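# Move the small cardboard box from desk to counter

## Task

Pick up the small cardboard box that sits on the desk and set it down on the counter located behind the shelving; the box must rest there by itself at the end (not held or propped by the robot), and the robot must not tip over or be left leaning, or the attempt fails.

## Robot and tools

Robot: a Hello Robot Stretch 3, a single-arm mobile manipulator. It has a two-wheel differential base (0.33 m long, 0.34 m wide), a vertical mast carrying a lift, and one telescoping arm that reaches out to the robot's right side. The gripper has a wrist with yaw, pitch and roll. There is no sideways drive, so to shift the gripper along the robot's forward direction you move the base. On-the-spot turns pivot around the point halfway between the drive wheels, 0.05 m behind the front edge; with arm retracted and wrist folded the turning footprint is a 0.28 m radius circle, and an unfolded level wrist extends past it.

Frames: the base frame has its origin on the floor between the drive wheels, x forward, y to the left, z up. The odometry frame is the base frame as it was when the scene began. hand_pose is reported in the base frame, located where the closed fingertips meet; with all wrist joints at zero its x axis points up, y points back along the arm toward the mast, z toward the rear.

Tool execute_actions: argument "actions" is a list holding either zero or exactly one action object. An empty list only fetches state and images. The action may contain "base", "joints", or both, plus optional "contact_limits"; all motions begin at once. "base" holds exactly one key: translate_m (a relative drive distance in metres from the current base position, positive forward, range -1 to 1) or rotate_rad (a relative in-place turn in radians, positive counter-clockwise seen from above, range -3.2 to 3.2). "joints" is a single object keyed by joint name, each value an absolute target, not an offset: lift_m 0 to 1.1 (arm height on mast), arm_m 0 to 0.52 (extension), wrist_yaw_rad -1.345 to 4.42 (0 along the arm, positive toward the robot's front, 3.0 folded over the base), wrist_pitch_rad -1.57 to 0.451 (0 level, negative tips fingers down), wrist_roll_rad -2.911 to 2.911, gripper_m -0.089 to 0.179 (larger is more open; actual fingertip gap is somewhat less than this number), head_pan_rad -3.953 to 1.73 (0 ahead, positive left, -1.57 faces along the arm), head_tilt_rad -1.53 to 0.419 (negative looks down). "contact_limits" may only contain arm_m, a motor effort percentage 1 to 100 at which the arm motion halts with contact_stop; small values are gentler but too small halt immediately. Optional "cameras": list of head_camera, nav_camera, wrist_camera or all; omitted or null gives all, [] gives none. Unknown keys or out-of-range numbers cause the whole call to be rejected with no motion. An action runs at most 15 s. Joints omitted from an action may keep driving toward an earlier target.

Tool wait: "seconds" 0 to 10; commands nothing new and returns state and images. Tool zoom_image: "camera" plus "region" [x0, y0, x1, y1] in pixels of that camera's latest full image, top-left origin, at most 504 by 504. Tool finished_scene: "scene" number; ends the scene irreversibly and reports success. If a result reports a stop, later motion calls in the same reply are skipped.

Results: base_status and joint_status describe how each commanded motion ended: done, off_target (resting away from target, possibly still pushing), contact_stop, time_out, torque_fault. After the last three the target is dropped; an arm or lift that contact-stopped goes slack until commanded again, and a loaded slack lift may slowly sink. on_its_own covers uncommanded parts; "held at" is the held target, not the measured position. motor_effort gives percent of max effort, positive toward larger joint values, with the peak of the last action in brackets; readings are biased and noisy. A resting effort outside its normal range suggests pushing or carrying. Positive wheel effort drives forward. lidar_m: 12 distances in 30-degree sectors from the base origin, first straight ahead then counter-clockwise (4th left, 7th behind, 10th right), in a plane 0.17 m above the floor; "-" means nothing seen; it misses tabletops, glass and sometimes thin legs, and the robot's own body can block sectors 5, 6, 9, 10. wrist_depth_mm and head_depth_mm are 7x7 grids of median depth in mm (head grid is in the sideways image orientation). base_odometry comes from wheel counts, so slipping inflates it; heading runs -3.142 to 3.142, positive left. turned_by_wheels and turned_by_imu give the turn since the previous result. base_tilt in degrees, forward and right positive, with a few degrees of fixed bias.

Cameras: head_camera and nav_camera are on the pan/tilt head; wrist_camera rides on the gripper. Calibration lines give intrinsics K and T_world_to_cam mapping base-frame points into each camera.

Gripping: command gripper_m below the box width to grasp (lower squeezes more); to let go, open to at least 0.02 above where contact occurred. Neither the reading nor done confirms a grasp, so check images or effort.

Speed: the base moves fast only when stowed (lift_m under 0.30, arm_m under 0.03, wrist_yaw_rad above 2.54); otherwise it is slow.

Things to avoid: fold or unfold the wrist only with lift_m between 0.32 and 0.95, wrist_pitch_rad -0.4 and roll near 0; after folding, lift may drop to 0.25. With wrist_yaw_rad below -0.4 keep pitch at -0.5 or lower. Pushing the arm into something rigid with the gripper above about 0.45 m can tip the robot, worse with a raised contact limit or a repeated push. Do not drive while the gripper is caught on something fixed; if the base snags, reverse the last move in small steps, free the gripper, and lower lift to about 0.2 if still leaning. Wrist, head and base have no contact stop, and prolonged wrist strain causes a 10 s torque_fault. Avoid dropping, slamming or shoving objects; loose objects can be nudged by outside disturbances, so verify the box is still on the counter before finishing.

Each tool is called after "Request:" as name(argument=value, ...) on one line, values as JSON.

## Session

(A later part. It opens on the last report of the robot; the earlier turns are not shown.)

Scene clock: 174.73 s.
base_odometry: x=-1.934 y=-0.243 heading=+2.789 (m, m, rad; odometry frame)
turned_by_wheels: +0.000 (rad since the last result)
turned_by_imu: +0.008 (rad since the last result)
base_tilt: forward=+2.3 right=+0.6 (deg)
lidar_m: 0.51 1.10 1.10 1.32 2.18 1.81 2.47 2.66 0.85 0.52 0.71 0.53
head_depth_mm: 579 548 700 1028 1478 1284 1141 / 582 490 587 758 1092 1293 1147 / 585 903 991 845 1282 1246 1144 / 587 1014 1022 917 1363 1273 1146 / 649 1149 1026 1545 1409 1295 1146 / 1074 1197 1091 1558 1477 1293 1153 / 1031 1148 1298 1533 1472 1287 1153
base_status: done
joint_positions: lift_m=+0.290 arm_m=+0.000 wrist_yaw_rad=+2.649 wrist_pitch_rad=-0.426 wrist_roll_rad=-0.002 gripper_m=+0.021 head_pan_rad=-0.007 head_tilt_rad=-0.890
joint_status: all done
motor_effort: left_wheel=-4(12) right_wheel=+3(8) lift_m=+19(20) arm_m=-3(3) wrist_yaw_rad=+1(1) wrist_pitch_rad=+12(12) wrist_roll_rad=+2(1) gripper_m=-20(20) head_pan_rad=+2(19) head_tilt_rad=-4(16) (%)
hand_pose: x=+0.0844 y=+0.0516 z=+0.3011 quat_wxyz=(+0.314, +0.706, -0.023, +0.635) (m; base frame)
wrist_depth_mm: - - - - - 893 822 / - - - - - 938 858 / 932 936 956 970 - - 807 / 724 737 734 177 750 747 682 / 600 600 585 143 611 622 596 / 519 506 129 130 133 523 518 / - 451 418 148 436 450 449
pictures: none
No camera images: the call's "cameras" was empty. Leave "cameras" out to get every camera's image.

Request:
execute_actions(actions=[{"base": {"rotate_rad": -0.825}}])

Scene clock: 179.00 s.
base_odometry: x=-1.934 y=-0.243 heading=+1.964 (m, m, rad; odometry frame)
turned_by_wheels: -0.825 (rad since the last result)
turned_by_imu: -0.831 (rad since the last result)
base_tilt: forward=+2.2 right=+0.6 (deg)
lidar_m: 1.98 0.51 0.99 1.10 1.15 1.60 1.81 1.81 2.71 1.54 0.85 0.52
head_depth_mm: 1802 2046 1021 1024 1031 1114 1139 / 1807 2093 2072 1736 1423 1288 1153 / 1813 2079 2068 1710 1469 1286 1146 / 2334 2508 2078 1718 1471 1283 1143 / 2378 2557 2075 1732 1479 1292 1145 / 2362 2557 2087 1741 1450 1246 1148 / 2363 2540 2078 899 896 1146 1151
base_status: done
joint_positions: lift_m=+0.290 arm_m=+0.000 wrist_yaw_rad=+2.649 wrist_pitch_rad=-0.426 wrist_roll_rad=-0.002 gripper_m=+0.021 head_pan_rad=-0.007 head_tilt_rad=-0.890
joint_status: not commanded
motor_effort: left_wheel=+3(13) right_wheel=-1(6) lift_m=+20(20) arm_m=-3(3) wrist_yaw_rad=+0(0) wrist_pitch_rad=+12(12) wrist_roll_rad=+2(1) gripper_m=-20(20) head_pan_rad=+2(2) head_tilt_rad=-4(4) (%)
hand_pose: x=+0.0844 y=+0.0516 z=+0.3011 quat_wxyz=(+0.314, +0.706, -0.023, +0.635) (m; base frame)
wrist_depth_mm: 841 909 - - 829 479 - / 875 - - - 877 532 - / 896 951 938 861 701 605 - / 716 724 733 177 620 690 742 / 597 603 573 143 603 616 611 / 512 507 129 130 133 517 523 / - 449 418 148 438 451 453
pictures: head_camera (sideways: a quarter turn clockwise sets it upright), nav_camera (sideways: a quarter turn counterclockwise sets it upright), wrist_camera
camera_calibration (this result's frames):
head_camera: T_world_to_cam=[[-0.764193, 0.00242021, -0.644983, 0.857835], [0.00137486, 0.999997, 0.00212337, -0.00455702], [0.644986, 0.000735899, -0.764194, 0.949871], [0, 0, 0, 1]] pos_world=[0.0429045, 0.00178186, 1.27918]
nav_camera: T_world_to_cam=[[0.751724, -0.00456585, 0.659462, -0.820875], [0.00143799, -0.999962, -0.00856252, 0.0593832], [0.659476, 0.00738495, -0.751689, 0.931055], [0, 0, 0, 1]] pos_world=[0.00297758, 0.0487572, 1.24171]
wrist_camera: T_world_to_cam=[[0.867612, -0.496198, 0.0322109, -0.0576389], [-0.257461, -0.503705, -0.824618, 0.326222], [0.425399, 0.707155, -0.564772, 0.264683], [0, 0, 0, 1]] pos_world=[0.0214017, -0.0514527, 0.42035]
Images, in order (width x height): head_camera 896x504, nav_camera 672x504, wrist_camera 644x364.

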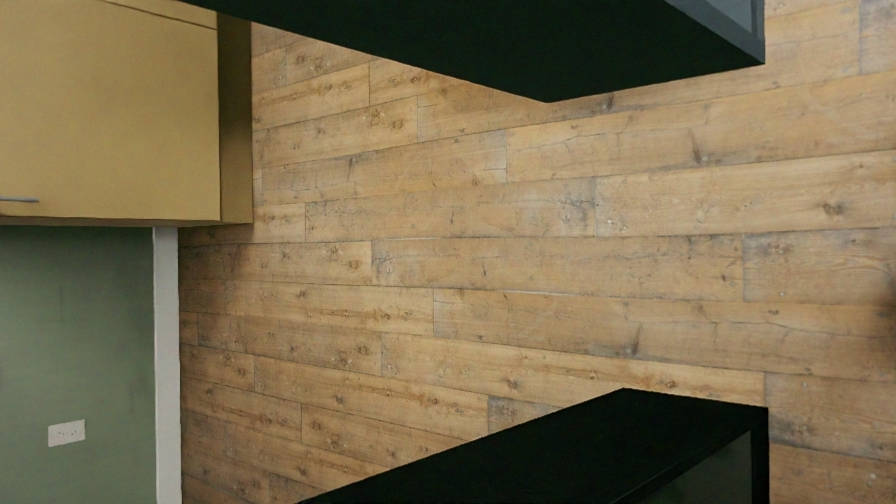

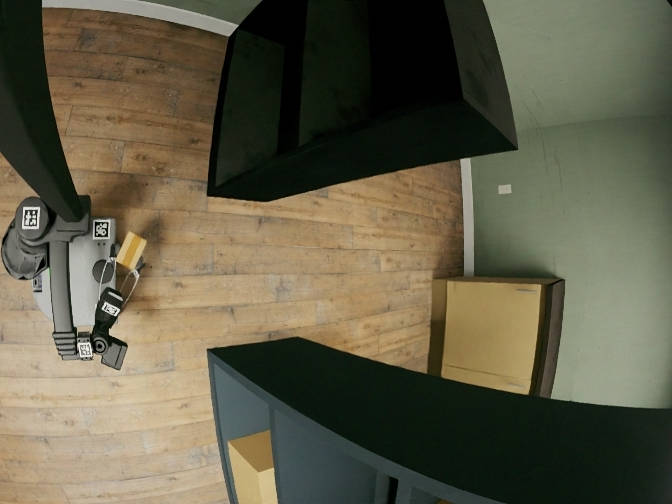

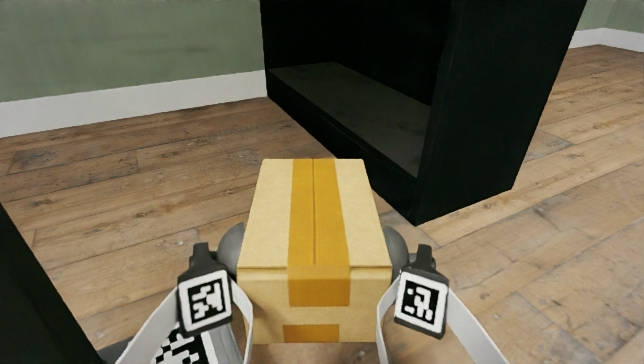

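Request:
execute_actions(actions=[{"base": {"translate_m": 1.0}, "joints": {"head_pan_rad": -0.25, "head_tilt_rad": -0.6}}])

Scene clock: 199.60 s.
base_odometry: x=-2.318 y=+0.680 heading=+1.964 (m, m, rad; odometry frame)
turned_by_wheels: +0.000 (rad since the last result)
turned_by_imu: +0.008 (rad since the last result)
base_tilt: forward=+2.2 right=+0.7 (deg)
lidar_m: 1.00 1.48 1.10 1.07 0.43 0.40 2.78 0.48 0.37 0.55 1.36 1.02
head_depth_mm: 1489 1587 1146 1259 1456 1518 1276 / 1449 1549 1122 1226 1398 1525 1287 / 1421 1508 1090 1183 1346 1519 1285 / 1384 1479 1072 1147 1311 1487 1281 / 1349 1467 1171 1371 1712 1525 1290 / 1321 1438 1590 1762 1879 1528 1293 / 1293 1409 1550 1719 1847 1537 1287
base_status: done
joint_positions: lift_m=+0.290 arm_m=+0.000 wrist_yaw_rad=+2.649 wrist_pitch_rad=-0.426 wrist_roll_rad=-0.002 gripper_m=+0.021 head_pan_rad=-0.243 head_tilt_rad=-0.605
joint_status: all done
motor_effort: left_wheel=+2(14) right_wheel=-1(3) lift_m=+20(19) arm_m=-3(3) wrist_yaw_rad=+0(1) wrist_pitch_rad=+12(12) wrist_roll_rad=+2(1) gripper_m=-20(21) head_pan_rad=-3(18) head_tilt_rad=+1(16) (%)
hand_pose: x=+0.0844 y=+0.0516 z=+0.3011 quat_wxyz=(+0.314, +0.706, -0.023, +0.635) (m; base frame)
wrist_depth_mm: 824 905 - - - - - / 864 955 - - - - - / 876 954 950 964 - - - / 733 726 740 177 745 754 753 / 597 597 586 143 614 620 618 / 516 510 129 130 133 519 519 / - 451 423 148 436 449 445
pictures: head_camera (sideways: a quarter turn clockwise sets it upright), nav_camera (sideways: a quarter turn counterclockwise sets it upright), wrist_camera
camera_calibration (this result's frames):
head_camera: T_world_to_cam=[[-0.536813, 0.130229, -0.83359, 1.10227], [0.235007, 0.971994, 0.000512293, -0.00388523], [0.810311, -0.195624, -0.552383, 0.673354], [0, 0, 0, 1]] pos_world=[0.0469995, -0.00804658, 1.29079]
nav_camera: T_world_to_cam=[[0.520729, -0.128539, 0.84399, -1.05998], [-0.230619, -0.973026, -0.00590283, 0.0573388], [0.821983, -0.191566, -0.536326, 0.649925], [0, 0, 0, 1]] pos_world=[0.0309589, 0.0440469, 1.24352]
wrist_camera: T_world_to_cam=[[0.867641, -0.496146, 0.0322107, -0.0576307], [-0.257431, -0.503721, -0.824618, 0.32622], [0.425356, 0.70718, -0.564772, 0.264686], [0, 0, 0, 1]] pos_world=[0.021396, -0.0514502, 0.42035]
Images, in order (width x height): head_camera 896x504, nav_camera 672x504, wrist_camera 644x364.

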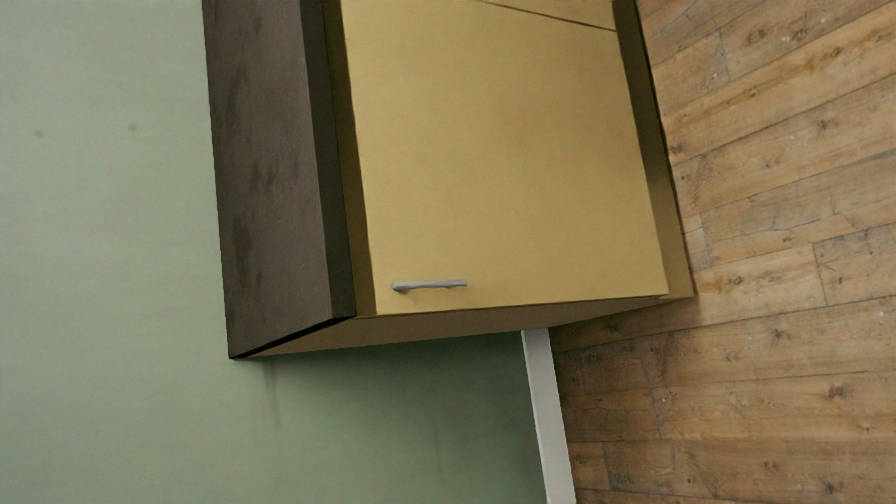

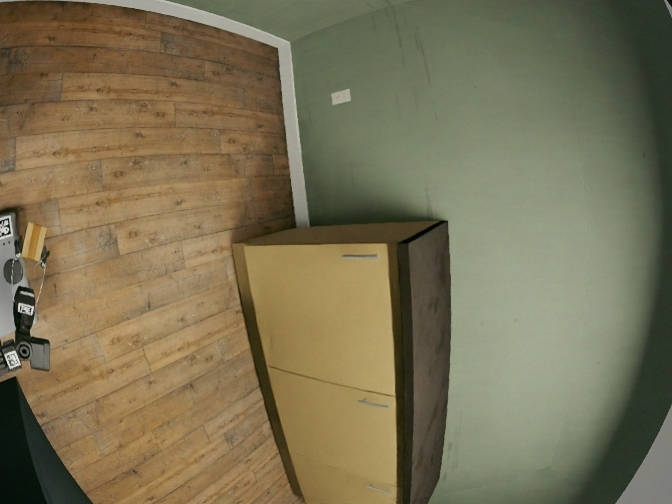

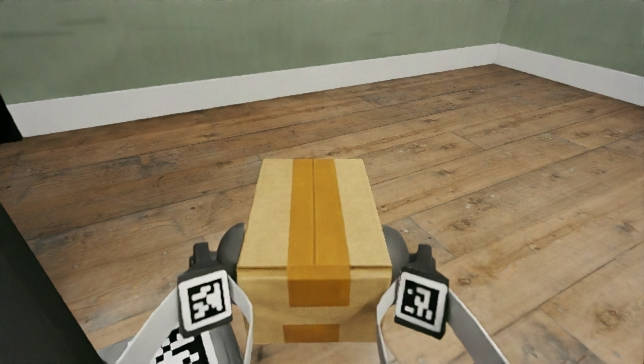

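Request:
execute_actions(actions=[{"base": {"translate_m": 0.62}, "joints": {"lift_m": 0.965, "wrist_yaw_rad": 1.53, "arm_m": 0.2, "head_pan_rad": -0.7, "head_tilt_rad": -0.7}}])

Scene clock: 214.70 s.
base_odometry: x=-2.556 y=+1.253 heading=+1.965 (m, m, rad; odometry frame)
turned_by_wheels: +0.000 (rad since the last result)
turned_by_imu: +0.005 (rad since the last result)
base_tilt: forward=+2.3 right=+0.7 (deg)
lidar_m: 0.63 1.00 1.08 1.05 1.10 0.95 1.09 0.83 1.09 1.28 0.51 0.40
head_depth_mm: 1356 1226 828 673 991 1338 1224 / 1236 1238 832 632 827 1058 1219 / 1135 1188 834 626 710 876 1159 / 1048 1124 834 629 621 743 924 / 972 1058 841 630 534 644 783 / 907 996 843 630 522 645 1085 / 855 930 841 634 673 1188 1240
base_status: done
joint_positions: lift_m=+0.965 arm_m=+0.200 wrist_yaw_rad=+1.530 wrist_pitch_rad=-0.426 wrist_roll_rad=-0.002 gripper_m=+0.021 head_pan_rad=-0.693 head_tilt_rad=-0.692
joint_status: all done
motor_effort: left_wheel=+2(13) right_wheel=-1(4) lift_m=+28(29) arm_m=+3(7) wrist_yaw_rad=-1(3) wrist_pitch_rad=+12(12) wrist_roll_rad=+1(2) gripper_m=-20(19) head_pan_rad=-3(26) head_tilt_rad=-3(11) (%)
hand_pose: x=+0.2018 y=-0.3539 z=+0.9756 quat_wxyz=(+0.603, +0.586, -0.394, +0.372) (m; base frame)
wrist_depth_mm: 752 764 774 775 784 781 800 / 820 817 611 620 620 624 639 / 878 880 430 432 436 443 450 / - 330 332 177 338 341 342 / - 365 317 143 332 376 378 / - - 129 130 133 420 427 / - - 467 149 495 485 493
pictures: head_camera (sideways: a quarter turn clockwise sets it upright), nav_camera (sideways: a quarter turn counterclockwise sets it upright), wrist_camera
camera_calibration (this result's frames):
head_camera: T_world_to_cam=[[-0.480442, 0.395389, -0.782843, 1.03577], [0.634465, 0.772951, 0.00101164, -0.00697194], [0.605499, -0.496201, -0.622219, 0.765455], [0, 0, 0, 1]] pos_world=[0.0385678, -0.0243225, 1.28713]
nav_camera: T_world_to_cam=[[0.467431, -0.387482, 0.794586, -0.995244], [-0.631334, -0.775481, -0.00677083, 0.0609125], [0.61881, -0.498484, -0.607114, 0.743258], [0, 0, 0, 1]] pos_world=[0.0437287, 0.0320996, 1.24246]
wrist_camera: T_world_to_cam=[[-0.0672526, -0.997216, 0.0322101, -0.371081], [-0.565639, 0.0115132, -0.824573, 0.952887], [0.821906, -0.0736739, -0.564838, 0.526121], [0, 0, 0, 1]] pos_world=[0.0816114, -0.342257, 1.09485]
Images, in order (width x height): head_camera 896x504, nav_camera 672x504, wrist_camera 644x364.

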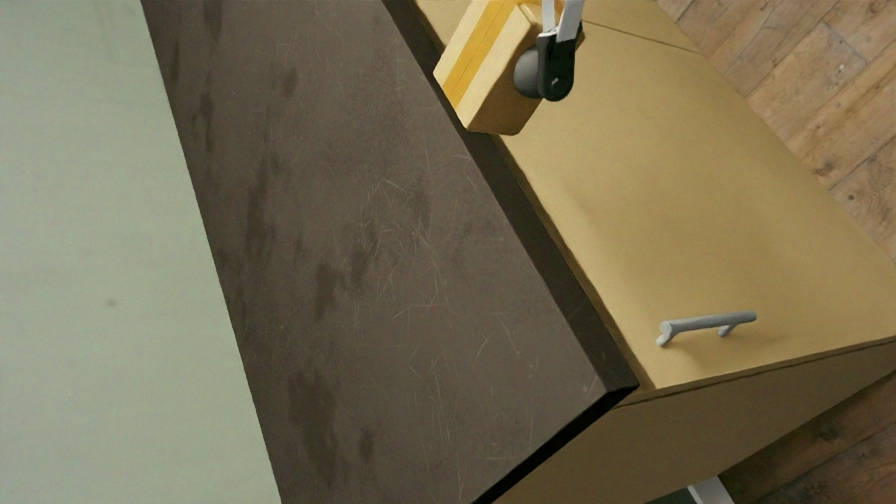

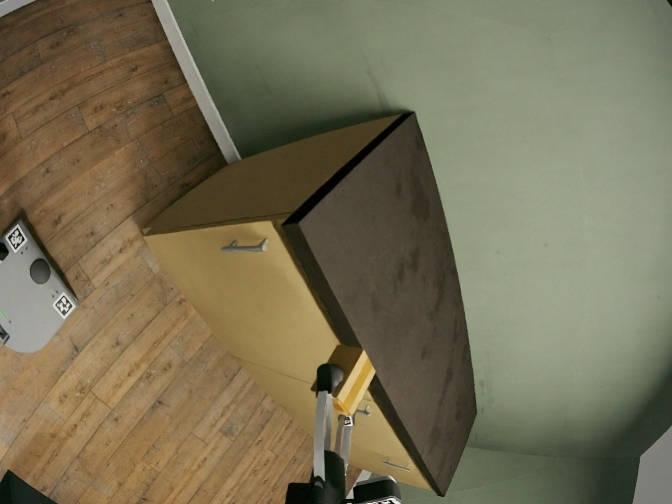

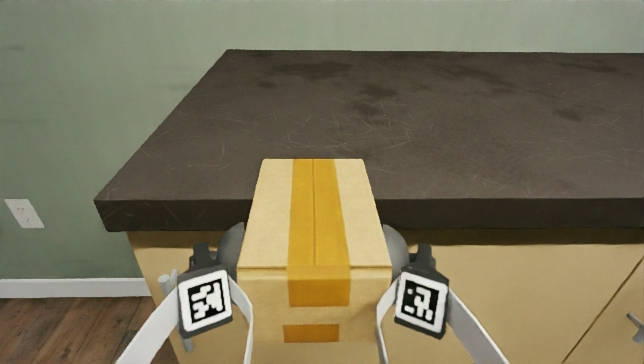

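Request:
execute_actions(actions=[{"base": {"translate_m": 0.26}, "joints": {"lift_m": 0.946, "head_pan_rad": -1.0, "head_tilt_rad": -0.9}}])

Scene clock: 224.70 s.
base_odometry: x=-2.656 y=+1.493 heading=+1.965 (m, m, rad; odometry frame)
turned_by_wheels: +0.000 (rad since the last result)
turned_by_imu: +0.002 (rad since the last result)
base_tilt: forward=+2.2 right=+0.6 (deg)
lidar_m: 0.68 0.74 1.03 1.04 1.09 1.22 1.20 1.07 1.47 0.39 0.19 0.22
head_depth_mm: 977 753 609 848 1446 1286 1143 / 987 739 610 483 696 1272 1144 / 986 743 593 483 424 578 1109 / 992 746 480 484 424 392 705 / 933 747 597 497 425 477 921 / 868 748 596 497 435 630 1127 / 775 753 600 498 477 919 1150
base_status: done
joint_positions: lift_m=+0.946 arm_m=+0.200 wrist_yaw_rad=+1.530 wrist_pitch_rad=-0.426 wrist_roll_rad=-0.002 gripper_m=+0.021 head_pan_rad=-0.993 head_tilt_rad=-0.889
joint_status: all done
motor_effort: left_wheel=+1(9) right_wheel=-1(4) lift_m=+19(29) arm_m=+3(3) wrist_yaw_rad=-1(2) wrist_pitch_rad=+12(12) wrist_roll_rad=+1(2) gripper_m=-20(19) head_pan_rad=-4(20) head_tilt_rad=-4(16) (%)
hand_pose: x=+0.2018 y=-0.3539 z=+0.9571 quat_wxyz=(+0.603, +0.586, -0.394, +0.372) (m; base frame)
wrist_depth_mm: 538 541 546 549 555 561 558 / 575 586 548 549 560 569 578 / 624 615 387 393 392 398 405 / 698 301 300 177 305 307 312 / 256 245 237 143 248 250 251 / 205 207 129 130 133 210 211 / 178 179 175 148 176 182 183
pictures: head_camera (sideways: a quarter turn clockwise sets it upright), nav_camera (sideways: a quarter turn counterclockwise sets it upright), wrist_camera
camera_calibration (this result's frames):
head_camera: T_world_to_cam=[[-0.419353, 0.638029, -0.645804, 0.856801], [0.834672, 0.550743, 0.00211753, -0.00963255], [0.357023, -0.538146, -0.7635, 0.950726], [0, 0, 0, 1]] pos_world=[0.0279113, -0.0297289, 1.27923]
nav_camera: T_world_to_cam=[[0.410674, -0.628802, 0.660269, -0.819846], [-0.833087, -0.553076, -0.00855365, 0.0644623], [0.370557, -0.546549, -0.75098, 0.931895], [0, 0, 0, 1]] pos_world=[0.0450715, 0.0294583, 1.24171]
wrist_camera: T_world_to_cam=[[-0.0672511, -0.997216, 0.0322113, -0.370486], [-0.565672, 0.0115144, -0.82455, 0.937605], [0.821883, -0.0736729, -0.564872, 0.515707], [0, 0, 0, 1]] pos_world=[0.081611, -0.342257, 1.07634]
Images, in order (width x height): head_camera 896x504, nav_camera 672x504, wrist_camera 644x364.

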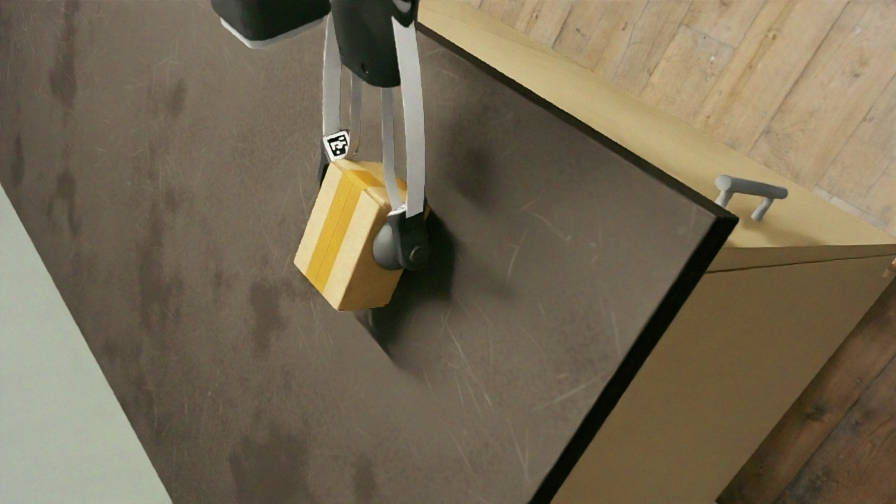

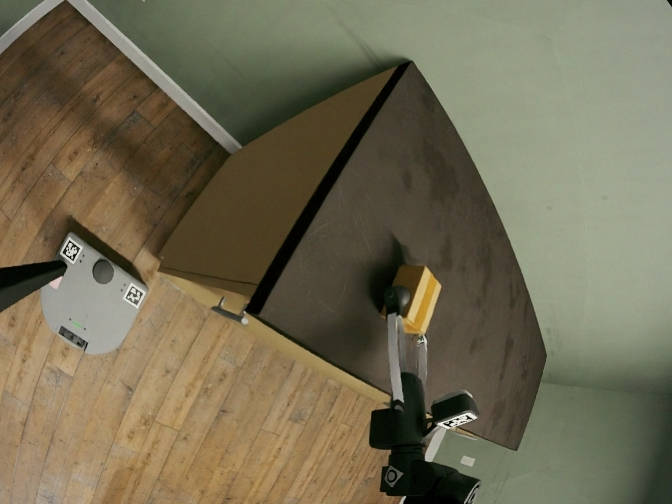

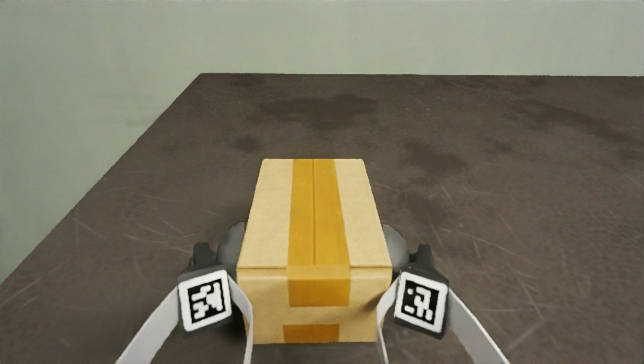

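Request:
execute_actions(actions=[{"joints": {"lift_m": 0.925}}], cameras=["wrist_camera"])

Scene clock: 227.70 s.
base_odometry: x=-2.656 y=+1.493 heading=+1.965 (m, m, rad; odometry frame)
turned_by_wheels: +0.000 (rad since the last result)
turned_by_imu: +0.001 (rad since the last result)
base_tilt: forward=+2.2 right=+0.7 (deg)
lidar_m: 0.68 0.74 1.03 1.04 1.10 1.22 1.20 1.07 1.47 0.39 0.19 0.22
head_depth_mm: 979 736 - 891 1445 1291 1138 / 982 740 610 482 696 1260 1147 / 985 741 592 482 423 580 1106 / 990 746 594 474 425 392 707 / 939 745 596 496 425 478 919 / 863 749 597 497 434 628 1129 / 777 748 598 497 477 917 1155
base_status: not commanded
joint_positions: lift_m=+0.925 arm_m=+0.200 wrist_yaw_rad=+1.530 wrist_pitch_rad=-0.426 wrist_roll_rad=-0.002 gripper_m=+0.021 head_pan_rad=-0.993 head_tilt_rad=-0.889
joint_status: all done
motor_effort: left_wheel=+1(1) right_wheel=-1(1) lift_m=+20(21) arm_m=+3(3) wrist_yaw_rad=+0(1) wrist_pitch_rad=+12(13) wrist_roll_rad=+1(1) gripper_m=-20(20) head_pan_rad=-3(4) head_tilt_rad=-4(4) (%)
hand_pose: x=+0.2018 y=-0.3539 z=+0.9361 quat_wxyz=(+0.603, +0.586, -0.394, +0.372) (m; base frame)
wrist_depth_mm: 535 539 543 553 549 557 558 / 585 584 478 491 498 498 511 / 635 361 342 346 349 350 354 / 664 262 264 177 268 270 273 / 214 214 206 143 217 219 222 / 180 181 128 130 133 185 186 / 156 156 153 148 155 160 161
pictures: wrist_camera
camera_calibration (this result's frames):
wrist_camera: T_world_to_cam=[[-0.0672514, -0.997216, 0.0322129, -0.369812], [-0.565703, 0.0115159, -0.824529, 0.920273], [0.821862, -0.0736736, -0.564902, 0.50388], [0, 0, 0, 1]] pos_world=[0.0816107, -0.342257, 1.05535]
Images, in order (width x height): wrist_camera 644x364.

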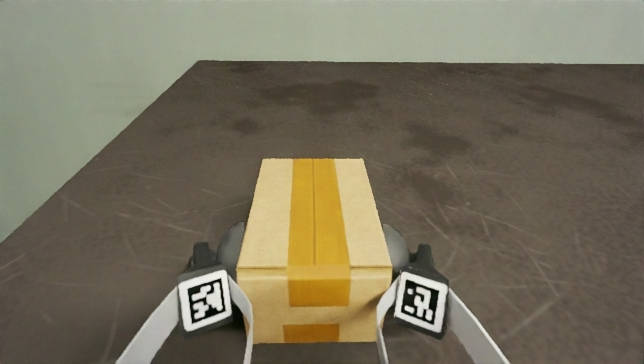

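Depths match the grasp height, so the box is at the surface. Releasing.

Request:
execute_actions(actions=[{"joints": {"gripper_m": 0.11}}], cameras=["wrist_camera"])

Request:
execute_actions(actions=[{"base": {"translate_m": -0.08}, "joints": {"lift_m": 0.96}}], cameras=["wrist_camera", "head_camera"])

Scene clock: 230.93 s.
base_odometry: x=-2.656 y=+1.493 heading=+1.965 (m, m, rad; odometry frame)
turned_by_wheels: +0.000 (rad since the last result)
turned_by_imu: +0.001 (rad since the last result)
base_tilt: forward=+2.2 right=+0.6 (deg)
lidar_m: 0.68 0.74 1.03 1.04 1.09 1.22 1.20 1.07 1.47 0.39 0.19 0.22
head_depth_mm: 984 739 590 903 1441 1279 1145 / 988 741 608 482 697 1267 1139 / 992 742 611 481 423 580 1108 / 992 742 594 473 425 392 705 / 935 746 595 496 425 479 921 / 866 749 598 497 435 629 1137 / 776 750 599 499 477 914 1153
base_status: not commanded
joint_positions: lift_m=+0.925 arm_m=+0.200 wrist_yaw_rad=+1.530 wrist_pitch_rad=-0.423 wrist_roll_rad=-0.002 gripper_m=+0.110 head_pan_rad=-0.993 head_tilt_rad=-0.889
joint_status: all done
motor_effort: left_wheel=+1(1) right_wheel=-1(1) lift_m=+19(20) arm_m=+3(3) wrist_yaw_rad=+0(1) wrist_pitch_rad=+11(12) wrist_roll_rad=+1(2) gripper_m=+1(84) head_pan_rad=-3(3) head_tilt_rad=-4(4) (%)
hand_pose: x=+0.2022 y=-0.3539 z=+0.9368 quat_wxyz=(+0.602, +0.585, -0.395, +0.372) (m; base frame)
wrist_depth_mm: 537 545 542 547 559 552 555 / 572 587 488 496 501 514 514 / 633 363 343 347 353 354 358 / 681 265 266 179 270 273 275 / 215 216 209 146 219 221 222 / 182 184 139 133 173 186 187 / 160 154 154 151 157 156 161
pictures: wrist_camera
camera_calibration (this result's frames):
wrist_camera: T_world_to_cam=[[-0.0673465, -0.997212, 0.0321348, -0.369729], [-0.563331, 0.011422, -0.826153, 0.922019], [0.823482, -0.073741, -0.562529, 0.501366], [0, 0, 0, 1]] pos_world=[0.0816351, -0.342259, 1.05564]
Images, in order (width x height): wrist_camera 644x364.

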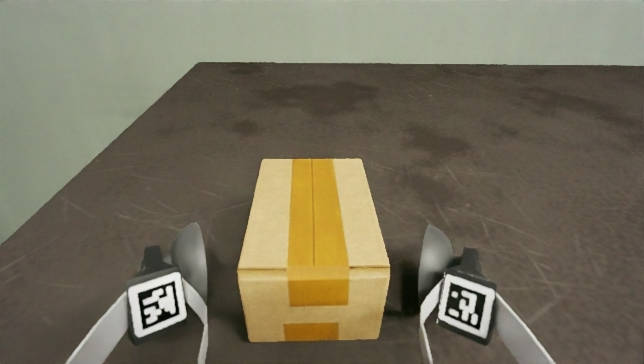

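Scene clock: 232.70 s.
base_odometry: x=-2.625 y=+1.419 heading=+1.965 (m, m, rad; odometry frame)
turned_by_wheels: +0.000 (rad since the last result)
turned_by_imu: +0.000 (rad since the last result)
base_tilt: forward=+2.2 right=+0.7 (deg)
lidar_m: 0.66 0.82 1.08 1.05 1.09 1.13 1.12 0.99 1.35 0.66 0.26 0.24
head_depth_mm: 983 764 - 1595 1463 1284 1140 / 988 739 603 859 1391 1288 1141 / 987 741 585 531 785 1247 1147 / 990 742 593 483 548 748 1112 / 996 744 516 496 425 543 897 / 936 748 580 497 434 614 1121 / 872 749 600 499 464 890 1153
base_status: done
joint_positions: lift_m=+0.960 arm_m=+0.200 wrist_yaw_rad=+1.530 wrist_pitch_rad=-0.422 wrist_roll_rad=-0.002 gripper_m=+0.110 head_pan_rad=-0.993 head_tilt_rad=-0.889
joint_status: all done
motor_effort: left_wheel=+2(6) right_wheel=-1(4) lift_m=+28(27) arm_m=+3(3) wrist_yaw_rad=+0(0) wrist_pitch_rad=+11(11) wrist_roll_rad=+2(1) gripper_m=+0(1) head_pan_rad=-3(3) head_tilt_rad=-4(4) (%)
hand_pose: x=+0.2024 y=-0.3539 z=+0.9716 quat_wxyz=(+0.602, +0.585, -0.395, +0.373) (m; base frame)
wrist_depth_mm: 612 608 611 622 617 625 623 / 658 658 605 605 620 630 638 / 711 713 426 426 434 433 439 / 784 327 327 243 334 336 338 / 843 266 266 223 276 273 275 / 231 227 225 226 227 230 229 / 193 188 195 195 197 192 198
pictures: head_camera (sideways: a quarter turn clockwise sets it upright), wrist_camera
camera_calibration (this result's frames):
head_camera: T_world_to_cam=[[-0.419351, 0.63807, -0.645764, 0.85675], [0.83469, 0.550716, 0.00211781, -0.00963302], [0.356984, -0.538125, -0.763534, 0.950769], [0, 0, 0, 1]] pos_world=[0.0279096, -0.0297286, 1.27922]
wrist_camera: T_world_to_cam=[[-0.067387, -0.99721, 0.0320999, -0.370801], [-0.562266, 0.0113785, -0.826878, 0.951347], [0.824206, -0.0737695, -0.561464, 0.519624], [0, 0, 0, 1]] pos_world=[0.0816457, -0.342259, 1.0903]
Images, in order (width x height): head_camera 896x504, wrist_camera 644x364.

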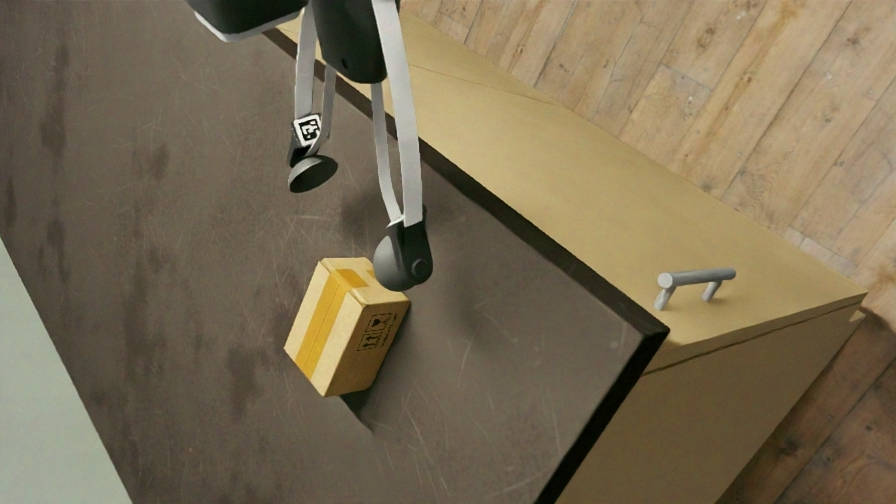

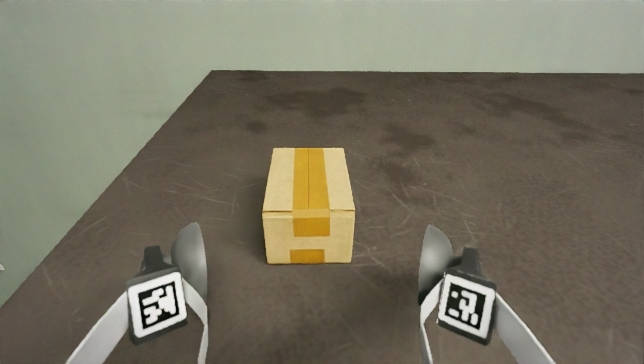

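The box rests on the counter, well inside its edges and clear of the gripper.

Request:
finished_scene(scene=2)

The scene is finished: the task was done.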